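# Unlock a card table's standing leg and fold it flat

## Task

Release the latch on the card table's one leg that is still standing, then swing that leg down so it lies flat like the other three. It only counts if the leg stays folded and flat without the robot holding it. At the end, release the table and move both grippers away from it.

## Robot and tools

Robot: two UR7e-type arms, left_arm and right_arm, each ending in a two-finger parallel gripper. Their bases sit near the scene origin: left_arm at (+0.052, +0.522, 0) m and right_arm at (+0.032, -0.505, 0) m, each turned slightly about z. The names are just labels and do not mean left or right in any picture.

Scene frame: the origin is on the table top midway between the arms. +x points out over the table, +y is toward left_arm, and +z is up. Gripper positions and velocities in results use this frame, in metres and m/s (rad/s for turning). The printed hand position can be off from the true one, more so when the arm reaches far.

Gripper frame: the fingers point along the gripper's +z and close along its x. end_effector_position is the point midway between the finger pads, and the fingertips extend 17.5 mm past it. A flat block about 9 cm long sticks out from the last joint's axis toward the gripper's -y and turns with it, so watch its clearance. If only wrist 3 turns, the pad midpoint moves on a 25 mm circle.

execute_actions takes "actions", a list holding one item or nothing, plus an optional "pictures" true/false.
- Empty list: nothing is sent; you just get the current state.
- Motion: {"rows": [...], "steps": n}, with n from 1 to 15 (15 if omitted). One control step lasts 1/30 s. Each row is used for one step, and the final row repeats until n steps have run.
- Wait: {"steps": n} with no rows, n up to 300. It returns once n steps have passed since the previous result, and your reply time counts toward that.
A refused call sends nothing to the robot.

Every row is one flat list of 18 numbers covering both arms, even if only one moves. Numbers 1-6 are left_arm joint targets (shoulder pan, shoulder lift, elbow, wrist 1, wrist 2, wrist 3), absolute angles in radians, as printed in Joint positions. Numbers 7-9 are left_arm's gripper position, force_limit and speed, each from -1 to 1. Numbers 10-18 repeat that layout for right_arm. To keep one gripper as it is, repeat its current three numbers, because 0 is a real command.

Joint ranges, left_arm: pan -3.142..3.142, lift -6.283..6.283, elbow 0..3.142, wrists -6.283..6.283. right_arm: pan 0..6.283, elbow -3.142..0, the rest as on left_arm. A target more than 0.010 rad beyond a limit, and further out than the current angle, gets the call refused. Real limits can differ from these by up to 0.010 rad. A target past the real limit is cut to the limit, and a "joint sent to its limit" line may follow, possibly about an earlier move. If that line is missing, it does not prove there is room left.

Motion limits: on each step the controller keeps every joint target within 0.575 rad of the measured angle. It also scales targets back if they would put the gripper more than 100 mm from where it now is. Commands are smoothed with about 0.17 s lag, so a large move may not have finished when the result arrives. Arms keep heading to the last row while you think. They stop pursuing it once they have nearly stopped or a step is HELD.

Gripper numbers: position +1 is open (50 mm gap), and around -0.65 the pads meet. Send -1 to grip, which closes until something stops the fingers. force_limit runs from -1 (about 20 N per pad) through 0 (102 N) to +1 (185 N), and the real force can be up to about 17% higher. speed runs from -1 (20 mm/s) through 0 (85) to +1 (150). A new force or speed is used only after the position number changes by 0.01 or more. To lower the grip force, open first. The gap in mm is about (250 - position_measured) x 0.202.

object_status: 0 moving; 1 blocked while opening; 2 blocked while closing, which is a good grip; 3 at the target or pads touching, which usually means nothing is held. A grip made at force_limit -1 keeps reading 2 even if the object slips out. It can also fade within a minute on a fixed object held off-centre.

Result lines: each arm's pose as end_effector_position plus end_effector_quat_wxyz, with velocities; Joint positions and Joint velocities, one block per arm; joint torques, which are noisy and offset and never zero; Wrist force and Wrist torque in the gripper's own axes. Wrist force readings have an offset of up to about 4 N and noise of about 2.4 N, and saturate near 50 N. When pressing, the force points back into the arm. "no reading" is normal. HELD marks steps where your row, or part of it, was not sent. "joint command not followed" means a clearance check changed joint targets, though the rest of the row ran. MOTOR HOT warns at 70 °C, and at 85 °C an OVER-TEMPERATURE FAULT brakes that arm.

Faults: a joint reaching its load limit (130 N m for pan, lift and elbow; 24.3 N m for each wrist), or an outside force of 150 N on the arm, tool or held part, stops that arm for 10 s. It then skips the rest of the call and yields to the contact.

zoom_image: camera (cam_head_left, cam_head_right, cam_high, cam_low, cam_left_wrist, cam_right_wrist) and region [x0, y0, x1, y1] in pixels. All images are 896x504 with (0,0) at the top-left, and the region can be at most 504x504. It gives a closer view of the latest image.

Call it only once the leg stays folded on its own and both grippers are open and clear.

Avoid: letting the arms collide or press on each other, hard hits or shoves, dropping or knocking the table or parts out of the work area, and fast jerky moves. Loose objects may get an occasional brief push from outside.

Each tool is called after "Emit:" as name(argument=value, ...), one argument or row to a line, values as JSON.

## Session

Emit:
execute_actions(
  actions=[],
)

Scene clock: 0.00 s of 4050.00 s.
left_arm: end_effector_position=(+0.8526, +0.5381, +0.1145) position_measured=3 object_status=3 end_effector_quat_wxyz=(-0.089, +0.990, +0.105, -0.010) end_effector_velocity=(-0.000, +0.000, -0.001) end_effector_angular_velocity=(+0.001, +0.002, -0.001) | right_arm: end_effector_position=(+0.9181, -0.5055, +0.3012) position_measured=3 object_status=3 end_effector_quat_wxyz=(+0.337, +0.853, +0.229, +0.327) end_effector_velocity=(-0.000, -0.000, -0.001) end_effector_angular_velocity=(-0.001, +0.003, -0.000)
Joint positions: left_arm=[-0.044 -0.721  0.866 -1.637 -1.409  1.122] | right_arm=[ 3.439 -2.175 -1.249 -0.527  0.883  1.095]
Joint velocities: left_arm=[ 0.     0.001 -0.     0.     0.001  0.001] | right_arm=[-0.    -0.001 -0.001 -0.002  0.     0.   ]
Joint torques (N m, as the arm reports them, + toward a larger angle): no reading
Motor temperatures (°C, as the motors report them): left_arm=[31 31 28 37 42 41] | right_arm=[27 29 30 37 34 34]
Wrist force (N, on the end effector, along its own x y z axes, offset not removed): no reading
Wrist torque (N m, same axes, about the end effector's origin, offset not removed): no reading

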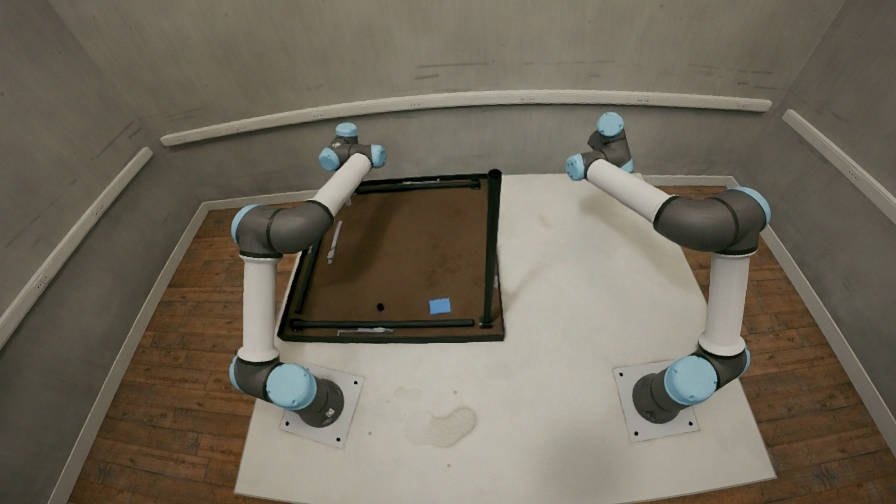

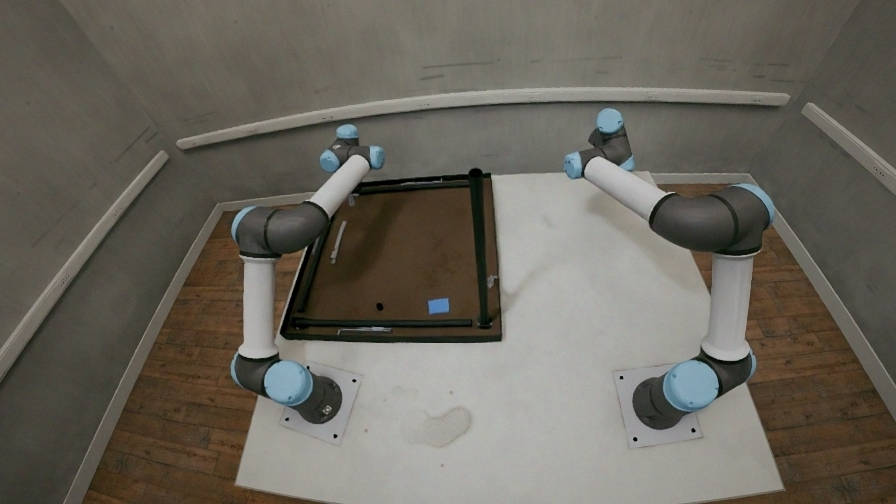

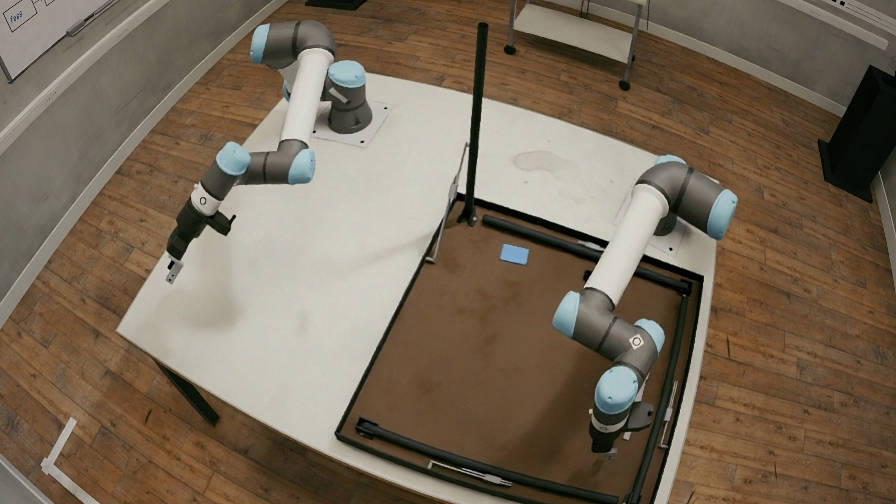

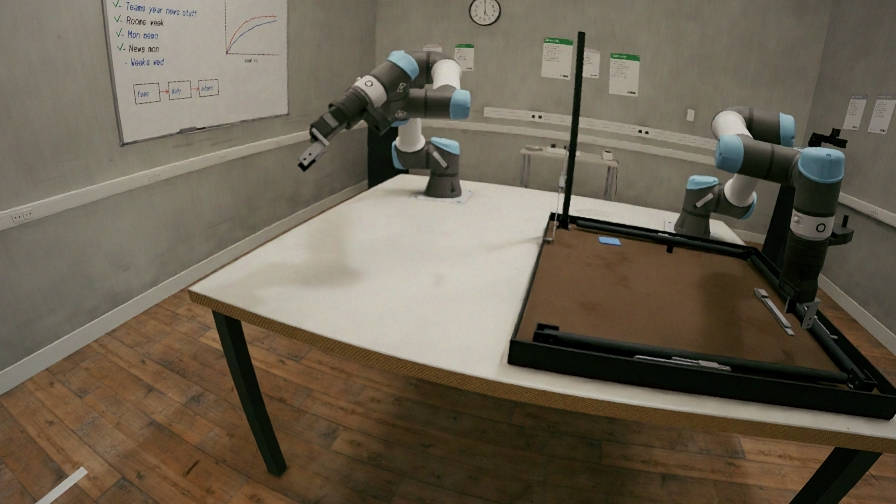

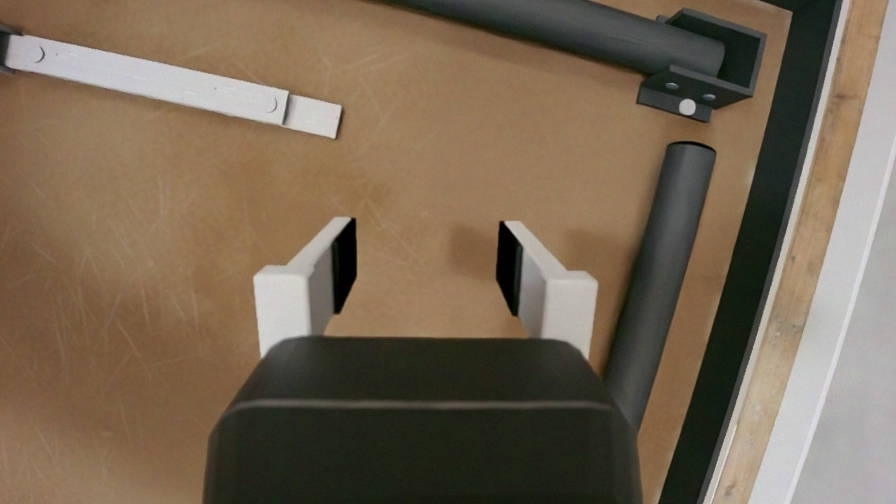

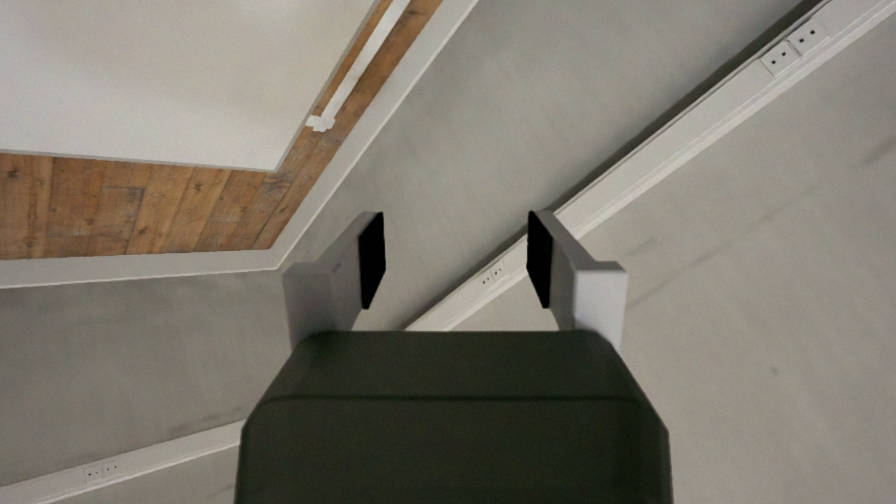

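Emit:
zoom_image(
  camera="cam_high",
  region=[390,130,540,280],
)

Emit:
zoom_image(
  camera="cam_high",
  region=[340,400,560,504],
)

Emit:
zoom_image(
  camera="cam_head_left",
  region=[270,290,520,350],
)

Region (390, 130, 540, 280) of cam_high's 896x504 image, scaled by 3.360, with more detail than that image has.

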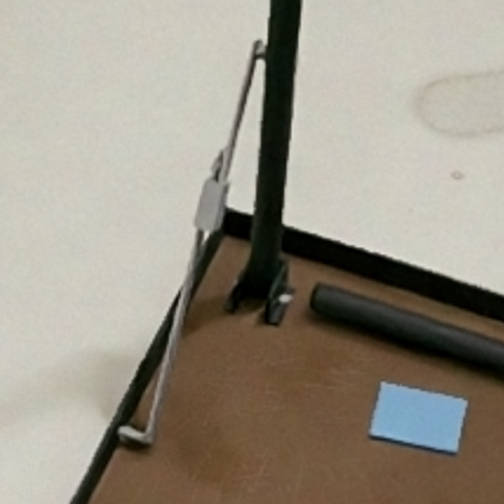

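Region (340, 400, 560, 504) of cam_high's 896x504 image, scaled by 2.291, with more detail than that image has; it fills the top 238 rows of this view, and the rest is white.

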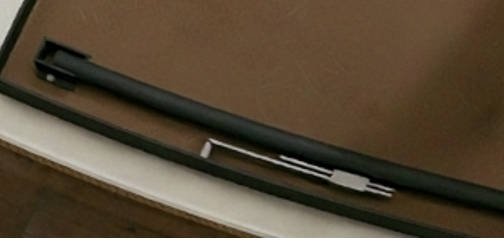

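Region (270, 290, 520, 350) of cam_head_left's 896x504 image, scaled by 2.016, with more detail than that image has; it fills the top 121 rows of this view, and the rest is white.

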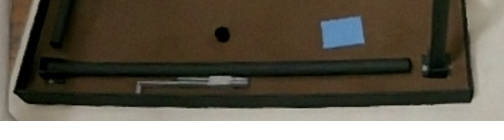

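Emit:
execute_actions(
  actions=[
    {"rows":[[-0.044,-0.9,0.866,-1.637,-1.409,1.122,1,0,0,3.6,-1.75,-2.516,0.96,1.571,3.14,1,0,0]]},
  ],
  pictures=false,
)

Emit:
execute_actions(
  actions=[
    {"steps":60},
  ],
  pictures=false,
)

Emit:
execute_actions(
  actions=[
    {"rows":[[-0.044,-0.9,0.866,-1.637,-1.409,1.122,1,0,0,4.23,-1.848,-2.516,0.96,1.571,3.14,1,0,0]]},
  ],
  pictures=false,
)

Emit:
execute_actions(
  actions=[
    {"steps":45},
  ],
)

Scene clock: 18.70 s of 4050.00 s.
left_arm: end_effector_position=(+0.8490, +0.5386, +0.2521) position_measured=3 object_status=3 end_effector_quat_wxyz=(-0.060, +0.989, +0.112, +0.073) end_effector_velocity=(-0.002, +0.001, +0.018) end_effector_angular_velocity=(-0.004, -0.023, -0.000) | right_arm: end_effector_position=(+0.7623, -0.3229, +0.3211) position_measured=3 object_status=3 end_effector_quat_wxyz=(-0.077, +0.849, +0.086, +0.515) end_effector_velocity=(-0.492, +0.124, -0.222) end_effector_angular_velocity=(+2.030, +0.156, +0.067)
Joint positions: left_arm=[-0.044 -0.898  0.866 -1.637 -1.409  1.122] | right_arm=[ 3.565 -1.851 -1.869  0.094  1.387  1.715]
Joint velocities: left_arm=[-0.    -0.024  0.001 -0.     0.001  0.   ] | right_arm=[ 0.159  0.45  -1.762  1.748  0.799  1.745]
Joint torques (N m, as the arm reports them, + toward a larger angle): left_arm=[-10.33 -61.28 -18.18  -1.08   1.44  -2.38] | right_arm=[ 6.18 51.62 -4.82  9.45  3.3   5.86]
Motor temperatures (°C, as the motors report them): left_arm=[31 31 28 37 42 41] | right_arm=[27 29 30 37 34 34]
Wrist force (N, on the end effector, along its own x y z axes, offset not removed): left_arm=[-2.3 1.1 -2.4] | right_arm=[2.9 0.1 0.1]
Wrist torque (N m, same axes, about the end effector's origin, offset not removed): left_arm=[0.21 0.57 -0.10] | right_arm=[-0.04 -0.14 -0.19]
Steps of this call (steps 1 to 90: nothing new was sent; then 15.20 s passed at rest; steps 91 to 105: all 15 steps of this action). Readings (joint positions | what the end effector reports):
91: left_arm=[-0.044 -0.721 0.866 -1.637 -1.409 1.122] | right_arm=[3.440 -2.175 -1.249 -0.527 0.883 1.095] | left_arm position_measured=3 object_status=3 | right_arm position_measured=3 object_status=3
92: left_arm=[-0.044 -0.725 0.866 -1.637 -1.409 1.122] | right_arm=[3.444 -2.171 -1.254 -0.522 0.888 1.099] | left_arm position_measured=3 object_status=3 | right_arm position_measured=3 object_status=3
94: left_arm=[-0.044 -0.771 0.867 -1.637 -1.409 1.122] | right_arm=[3.469 -2.118 -1.316 -0.459 0.951 1.162] | left_arm position_measured=3 object_status=3 | right_arm position_measured=3 object_status=3
98: left_arm=[-0.044 -0.866 0.866 -1.637 -1.409 1.122] | right_arm=[3.510 -2.004 -1.489 -0.286 1.123 1.335] | left_arm position_measured=3 object_status=3 | right_arm position_measured=3 object_status=3
105: the state above

Scene clock: 20.70 s of 4050.00 s.
left_arm: end_effector_position=(+0.8488, +0.5387, +0.2535) position_measured=3 object_status=3 end_effector_quat_wxyz=(-0.059, +0.989, +0.112, +0.074) end_effector_velocity=(+0.000, -0.000, -0.001) end_effector_angular_velocity=(+0.000, +0.001, -0.000) | right_arm: end_effector_position=(+0.5663, -0.3697, +0.3053) position_measured=3 object_status=3 end_effector_quat_wxyz=(-0.555, +0.655, -0.391, +0.332) end_effector_velocity=(-0.000, +0.000, -0.001) end_effector_angular_velocity=(-0.000, +0.001, +0.000)
Joint positions: left_arm=[-0.044 -0.9    0.866 -1.637 -1.409  1.122] | right_arm=[ 3.6   -1.75  -2.516  0.96   1.571  3.14 ]
Joint velocities: left_arm=[ 0.     0.002 -0.    -0.    -0.     0.   ] | right_arm=[ 0.    -0.001 -0.001  0.001  0.     0.   ]
Joint torques (N m, as the arm reports them, + toward a larger angle): left_arm=[-10.11 -60.35 -26.26  -1.61   1.82  -2.32] | right_arm=[10.05 36.73  1.08  4.21  1.31  2.32]
Motor temperatures (°C, as the motors report them): left_arm=[31 31 28 37 42 41] | right_arm=[27 29 30 37 34 34]
Wrist force (N, on the end effector, along its own x y z axes, offset not removed): left_arm=[-1.7 1.3 -1.3] | right_arm=[0.7 1.4 1.3]
Wrist torque (N m, same axes, about the end effector's origin, offset not removed): left_arm=[0.26 0.25 -0.05] | right_arm=[0.14 0.15 -0.22]
Steps of this call (steps 1 to 45: the robot went on to your last target; steps 46 to 60: nothing new was sent). Readings (joint positions | what the end effector reports):
1: left_arm=[-0.044 -0.899 0.866 -1.637 -1.409 1.122] | right_arm=[3.570 -1.837 -1.928 0.153 1.412 1.774] | left_arm position_measured=3 object_status=3 | right_arm position_measured=3 object_status=3
2: left_arm=[-0.044 -0.899 0.866 -1.637 -1.409 1.122] | right_arm=[3.574 -1.825 -1.987 0.212 1.433 1.833] | left_arm position_measured=3 object_status=3 | right_arm position_measured=3 object_status=3
4: left_arm=[-0.044 -0.900 0.866 -1.637 -1.409 1.122] | right_arm=[3.580 -1.806 -2.102 0.328 1.468 1.949] | left_arm position_measured=3 object_status=3 | right_arm position_measured=3 object_status=3
8: left_arm=[-0.044 -0.900 0.866 -1.637 -1.409 1.122] | right_arm=[3.592 -1.773 -2.330 0.617 1.529 2.239] | left_arm position_measured=3 object_status=3 | right_arm position_measured=3 object_status=3
60: the state above
All arms were judged still, so your last target was given up. Only a new action makes them travel on or press farther. Fingers that are still opening or closing keep moving.

Scene clock: 21.20 s of 4050.00 s.
left_arm: end_effector_position=(+0.8488, +0.5387, +0.2535) position_measured=3 object_status=3 end_effector_quat_wxyz=(-0.059, +0.989, +0.112, +0.074) end_effector_velocity=(+0.000, -0.000, -0.001) end_effector_angular_velocity=(-0.001, +0.000, -0.000) | right_arm: end_effector_position=(+0.4593, -0.1433, +0.2653) position_measured=3 object_status=3 end_effector_quat_wxyz=(-0.588, +0.748, -0.242, +0.191) end_effector_velocity=(-0.362, +0.450, -0.081) end_effector_angular_velocity=(-0.120, +0.087, +1.025)
Joint positions: left_arm=[-0.044 -0.9    0.866 -1.637 -1.409  1.122] | right_arm=[ 4.051 -1.824 -2.516  0.96   1.571  3.14 ]
Joint velocities: left_arm=[-0.     0.001 -0.    -0.    -0.001 -0.   ] | right_arm=[ 1.025 -0.147 -0.001 -0.    -0.    -0.   ]
Joint torques (N m, as the arm reports them, + toward a larger angle): left_arm=[ -9.66 -60.79 -28.16  -1.72   1.8   -2.37] | right_arm=[16.07  7.04  3.75  1.91  0.12  2.27]
Motor temperatures (°C, as the motors report them): left_arm=[31 31 28 37 42 41] | right_arm=[27 29 30 37 34 34]
Wrist force (N, on the end effector, along its own x y z axes, offset not removed): left_arm=[-0.7 -0.8 0.9] | right_arm=[0.0 1.4 3.3]
Wrist torque (N m, same axes, about the end effector's origin, offset not removed): left_arm=[-0.03 0.24 -0.32] | right_arm=[0.16 0.24 -0.14]
Steps of this call (steps 1 to 15: all 15 steps of this action). Readings (joint positions | what the end effector reports):
1: left_arm=[-0.044 -0.900 0.866 -1.637 -1.409 1.122] | right_arm=[3.600 -1.750 -2.516 0.960 1.571 3.140] | left_arm position_measured=3 object_status=3 | right_arm position_measured=3 object_status=3
2: left_arm=[-0.044 -0.900 0.866 -1.637 -1.409 1.122] | right_arm=[3.605 -1.753 -2.516 0.960 1.571 3.140] | left_arm position_measured=3 object_status=3 | right_arm position_measured=3 object_status=3
4: left_arm=[-0.044 -0.900 0.866 -1.637 -1.409 1.122] | right_arm=[3.665 -1.766 -2.516 0.960 1.571 3.140] | left_arm position_measured=3 object_status=3 | right_arm position_measured=3 object_status=3
8: left_arm=[-0.044 -0.900 0.866 -1.637 -1.409 1.122] | right_arm=[3.808 -1.788 -2.516 0.960 1.571 3.140] | left_arm position_measured=3 object_status=3 | right_arm position_measured=3 object_status=3
15: the state above

Scene clock: 22.70 s of 4050.00 s.
left_arm: end_effector_position=(+0.8488, +0.5387, +0.2536) position_measured=3 object_status=3 end_effector_quat_wxyz=(-0.059, +0.989, +0.112, +0.074) end_effector_velocity=(+0.000, +0.000, +0.001) end_effector_angular_velocity=(+0.000, -0.002, +0.001) | right_arm: end_effector_position=(+0.3890, -0.0709, +0.2523) position_measured=3 object_status=3 end_effector_quat_wxyz=(-0.593, +0.774, -0.176, +0.136) end_effector_velocity=(+0.000, +0.000, +0.000) end_effector_angular_velocity=(+0.001, -0.000, -0.000)
Joint positions: left_arm=[-0.044 -0.9    0.866 -1.637 -1.409  1.122] | right_arm=[ 4.23  -1.848 -2.516  0.96   1.571  3.14 ]
Joint velocities: left_arm=[ 0.    -0.001  0.    -0.001  0.001 -0.001] | right_arm=[ 0.    -0.001  0.001  0.    -0.    -0.   ]
Joint torques (N m, as the arm reports them, + toward a larger angle): left_arm=[ -9.82 -60.39 -32.3   -2.28   1.8   -2.33] | right_arm=[ 9.25 10.79 18.61  4.42 -1.31  1.77]
Motor temperatures (°C, as the motors report them): left_arm=[31 31 28 37 42 41] | right_arm=[27 29 30 37 34 34]
Wrist force (N, on the end effector, along its own x y z axes, offset not removed): left_arm=[1.1 -2.5 -2.1] | right_arm=[1.1 1.8 -0.7]
Wrist torque (N m, same axes, about the end effector's origin, offset not removed): left_arm=[-0.25 0.12 -0.36] | right_arm=[0.09 0.13 -0.18]
Steps of this call (steps 1 to 30: the robot went on to your last target; steps 31 to 45: nothing new was sent). Readings (joint positions | what the end effector reports):
1: left_arm=[-0.044 -0.900 0.866 -1.637 -1.409 1.122] | right_arm=[4.085 -1.829 -2.516 0.960 1.571 3.140] | left_arm position_measured=3 object_status=3 | right_arm position_measured=3 object_status=3
2: left_arm=[-0.044 -0.900 0.866 -1.637 -1.409 1.122] | right_arm=[4.120 -1.834 -2.516 0.960 1.571 3.140] | left_arm position_measured=3 object_status=3 | right_arm position_measured=3 object_status=3
4: left_arm=[-0.044 -0.900 0.866 -1.637 -1.409 1.122] | right_arm=[4.178 -1.842 -2.516 0.960 1.571 3.140] | left_arm position_measured=3 object_status=3 | right_arm position_measured=3 object_status=3
8: left_arm=[-0.044 -0.900 0.866 -1.637 -1.409 1.122] | right_arm=[4.220 -1.847 -2.516 0.960 1.571 3.140] | left_arm position_measured=3 object_status=3 | right_arm position_measured=3 object_status=3
45: the state above
All arms were judged still, so your last target was given up. Only a new action makes them travel on or press farther. Fingers that are still opening or closing keep moving.

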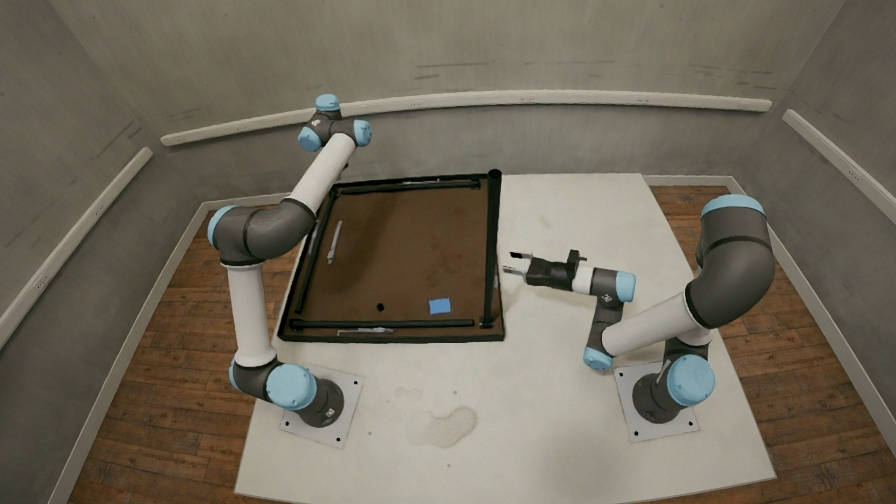

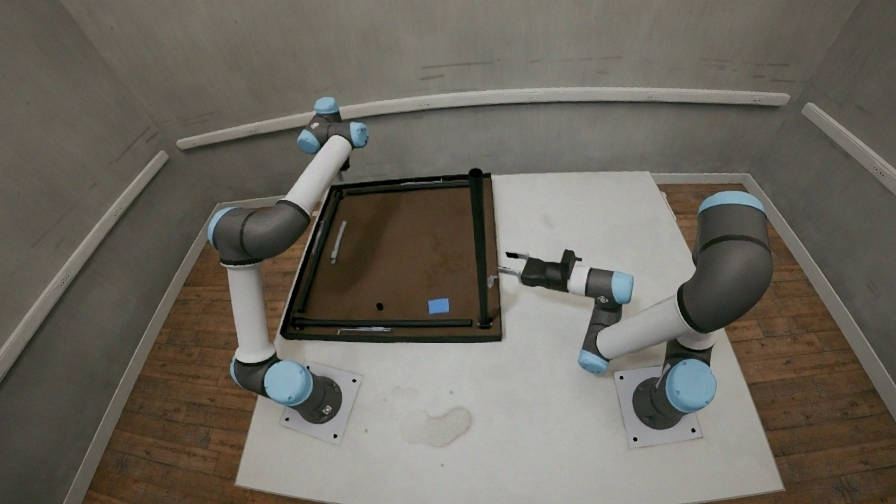

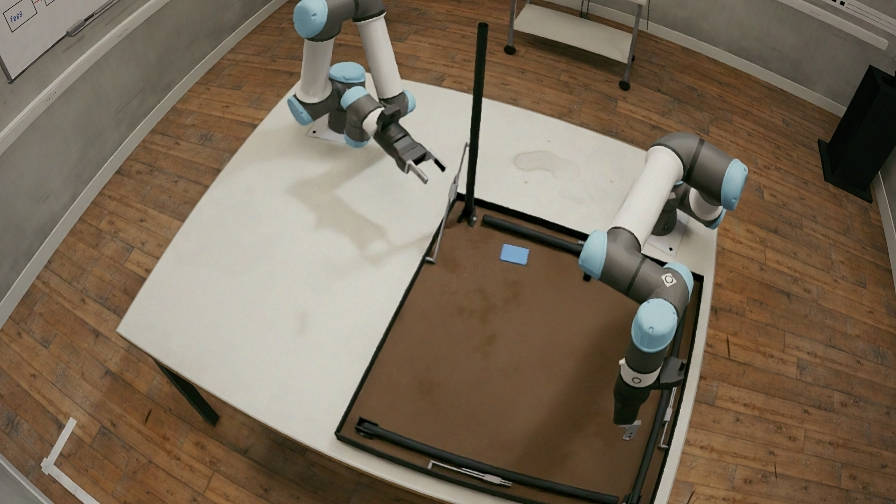

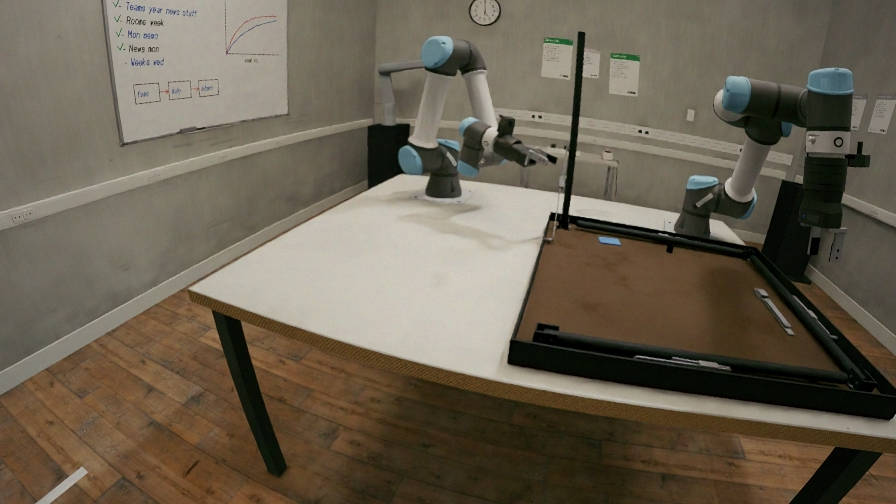

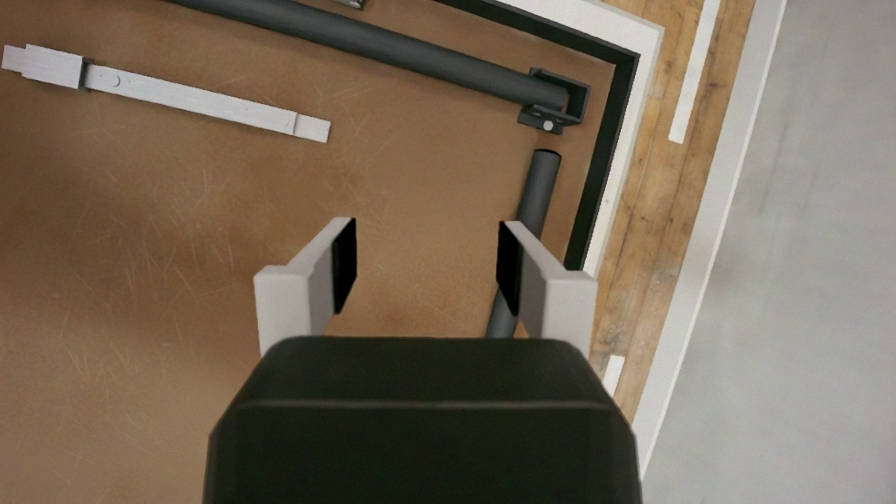

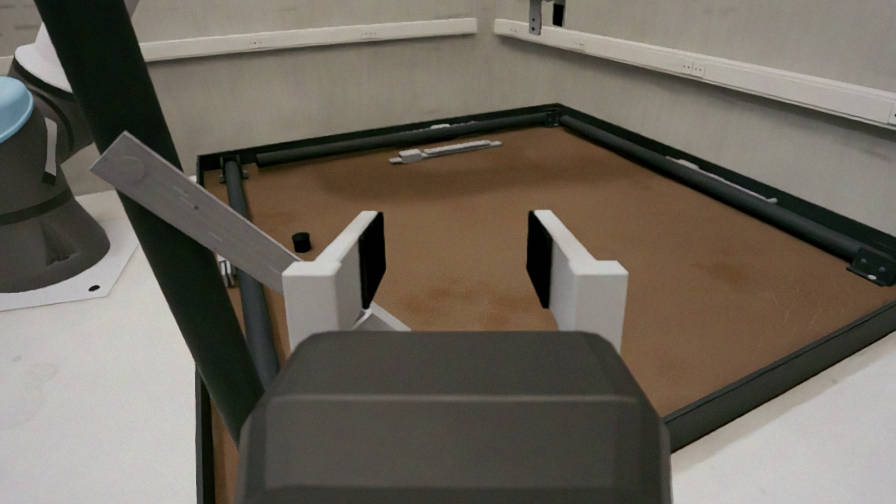

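Emit:
execute_actions(
  actions=[
    {"rows":[[-0.044,-0.9,0.866,-1.637,-1.409,1.122,1,0,0,3.85,-1.9,-2.516,0.75,2.3,2.8,1,0,0]]},
  ],
  pictures=false,
)

Emit:
execute_actions(
  actions=[
    {"steps":30},
  ],
)

Scene clock: 25.43 s of 4050.00 s.
left_arm: end_effector_position=(+0.8488, +0.5387, +0.2536) position_measured=3 object_status=3 end_effector_quat_wxyz=(-0.059, +0.989, +0.112, +0.074) end_effector_velocity=(+0.000, +0.000, +0.000) end_effector_angular_velocity=(+0.000, -0.001, +0.000) | right_arm: end_effector_position=(+0.3571, -0.1365, +0.1957) position_measured=3 object_status=3 end_effector_quat_wxyz=(-0.557, +0.830, -0.027, +0.008) end_effector_velocity=(-0.055, -0.006, +0.019) end_effector_angular_velocity=(+0.087, +0.077, +0.212)
Joint positions: left_arm=[-0.044 -0.9    0.866 -1.637 -1.409  1.122] | right_arm=[ 3.854 -1.9   -2.516  0.752  2.277  2.803]
Joint velocities: left_arm=[ 0.    -0.    -0.    -0.     0.001 -0.   ] | right_arm=[-0.053 -0.003 -0.001 -0.02   0.287 -0.042]
Joint torques (N m, as the arm reports them, + toward a larger angle): left_arm=[ -9.68 -60.28 -32.18  -3.15   1.81  -2.2 ] | right_arm=[-3.69 11.88  8.32  1.79  2.36 -2.23]
Motor temperatures (°C, as the motors report them): left_arm=[31 31 28 37 42 41] | right_arm=[27 29 30 37 34 34]
Wrist force (N, on the end effector, along its own x y z axes, offset not removed): left_arm=[0.4 0.7 -0.2] | right_arm=[-0.3 -0.2 2.1]
Wrist torque (N m, same axes, about the end effector's origin, offset not removed): left_arm=[0.30 -0.09 -0.06] | right_arm=[-0.14 0.24 -0.15]
Steps of this call (steps 1 to 67: nothing new was sent; steps 68 to 82: all 15 steps of this action). Readings (joint positions | what the end effector reports):
68: left_arm=[-0.044 -0.900 0.866 -1.637 -1.409 1.122] | right_arm=[4.230 -1.848 -2.516 0.960 1.571 3.140] | left_arm position_measured=3 object_status=3 | right_arm position_measured=3 object_status=3
69: left_arm=[-0.044 -0.900 0.866 -1.637 -1.409 1.122] | right_arm=[4.225 -1.852 -2.516 0.955 1.576 3.135] | left_arm position_measured=3 object_status=3 | right_arm position_measured=3 object_status=3
71: left_arm=[-0.044 -0.900 0.866 -1.637 -1.409 1.122] | right_arm=[4.157 -1.875 -2.516 0.891 1.644 3.067] | left_arm position_measured=3 object_status=3 | right_arm position_measured=3 object_status=3
75: left_arm=[-0.044 -0.900 0.866 -1.637 -1.409 1.122] | right_arm=[3.927 -1.895 -2.516 0.778 1.945 2.862] | left_arm position_measured=3 object_status=3 | right_arm position_measured=3 object_status=3
82: the state above

Scene clock: 26.43 s of 4050.00 s.
left_arm: end_effector_position=(+0.8488, +0.5387, +0.2536) position_measured=3 object_status=3 end_effector_quat_wxyz=(-0.059, +0.989, +0.112, +0.074) end_effector_velocity=(-0.000, +0.000, +0.001) end_effector_angular_velocity=(+0.000, -0.001, -0.000) | right_arm: end_effector_position=(+0.3526, -0.1371, +0.1973) position_measured=3 object_status=3 end_effector_quat_wxyz=(-0.560, +0.828, -0.022, +0.000) end_effector_velocity=(+0.000, +0.000, +0.000) end_effector_angular_velocity=(-0.000, +0.000, +0.000)
Joint positions: left_arm=[-0.044 -0.9    0.866 -1.637 -1.409  1.122] | right_arm=[ 3.85  -1.9   -2.516  0.75   2.3    2.8  ]
Joint velocities: left_arm=[ 0.    -0.001 -0.     0.     0.     0.   ] | right_arm=[ 0.    -0.     0.001 -0.001  0.     0.   ]
Joint torques (N m, as the arm reports them, + toward a larger angle): left_arm=[ -9.05 -60.47 -31.98  -3.39   1.79  -2.26] | right_arm=[-5.65 11.09 -1.61  1.73  2.16 -2.32]
Motor temperatures (°C, as the motors report them): left_arm=[31 31 28 37 42 41] | right_arm=[27 29 30 37 34 34]
Wrist force (N, on the end effector, along its own x y z axes, offset not removed): left_arm=[-1.2 -1.6 1.1] | right_arm=[0.5 1.7 0.9]
Wrist torque (N m, same axes, about the end effector's origin, offset not removed): left_arm=[-0.24 0.19 -0.02] | right_arm=[0.19 0.20 -0.15]
Steps of this call (steps 1 to 30: the robot went on to your last target). Readings (joint positions | what the end effector reports):
1: left_arm=[-0.044 -0.900 0.866 -1.637 -1.409 1.122] | right_arm=[3.853 -1.900 -2.516 0.751 2.285 2.802] | left_arm position_measured=3 object_status=3 | right_arm position_measured=3 object_status=3
2: left_arm=[-0.044 -0.900 0.866 -1.637 -1.409 1.122] | right_arm=[3.852 -1.900 -2.516 0.751 2.290 2.802] | left_arm position_measured=3 object_status=3 | right_arm position_measured=3 object_status=3
4: left_arm=[-0.044 -0.900 0.866 -1.637 -1.409 1.122] | right_arm=[3.851 -1.900 -2.516 0.750 2.296 2.801] | left_arm position_measured=3 object_status=3 | right_arm position_measured=3 object_status=3
8: left_arm=[-0.044 -0.900 0.866 -1.637 -1.409 1.122] | right_arm=[3.850 -1.900 -2.516 0.750 2.299 2.800] | left_arm position_measured=3 object_status=3 | right_arm position_measured=3 object_status=3
30: the state above
All arms were judged still, so your last target was given up. Only a new action makes them travel on or press farther. Fingers that are still opening or closing keep moving.

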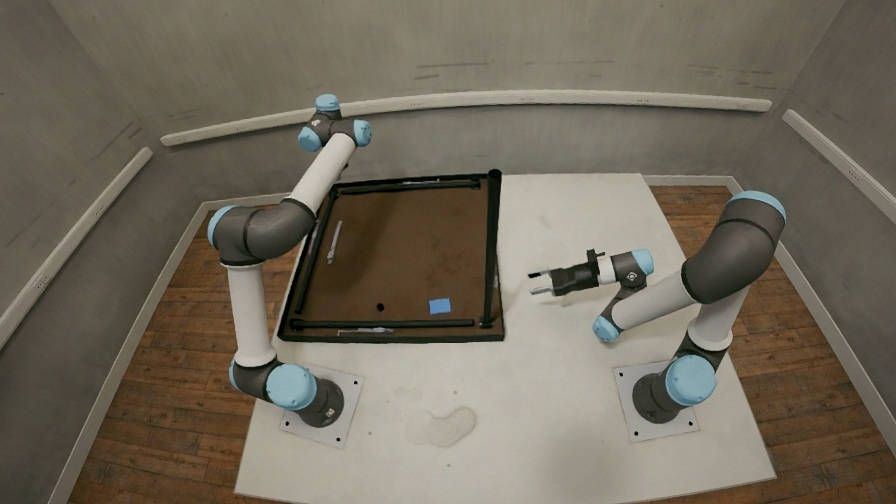

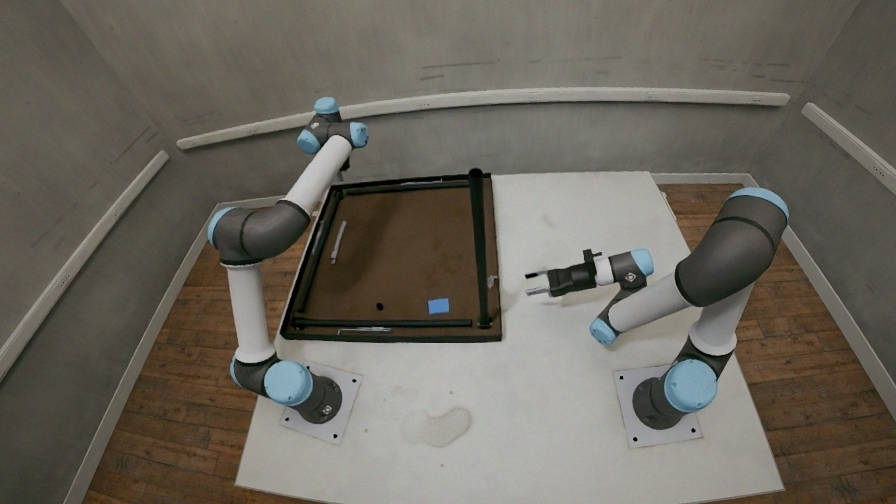

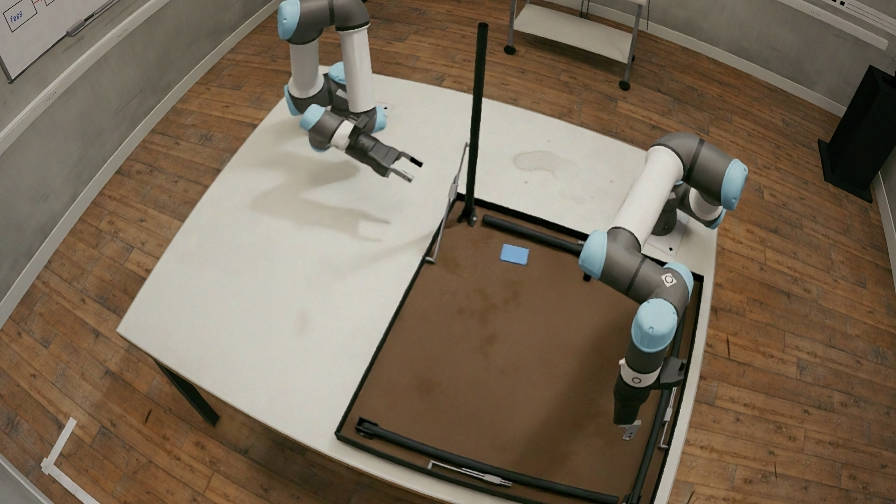

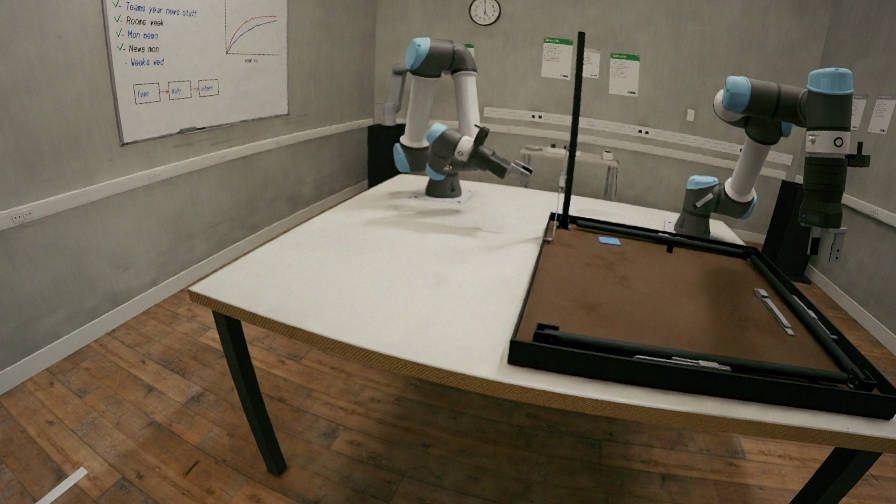

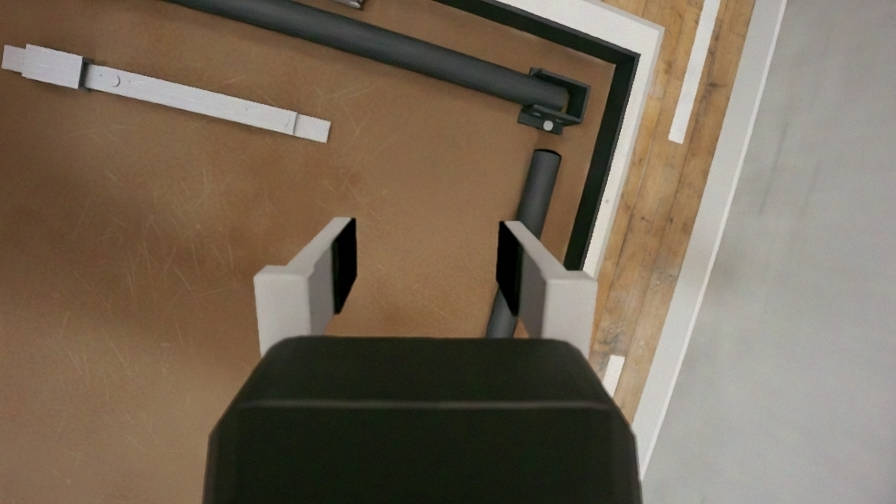

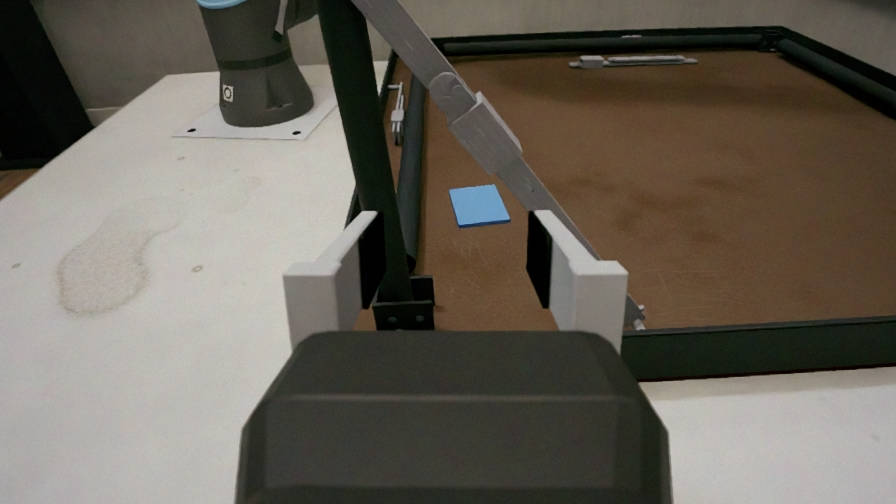

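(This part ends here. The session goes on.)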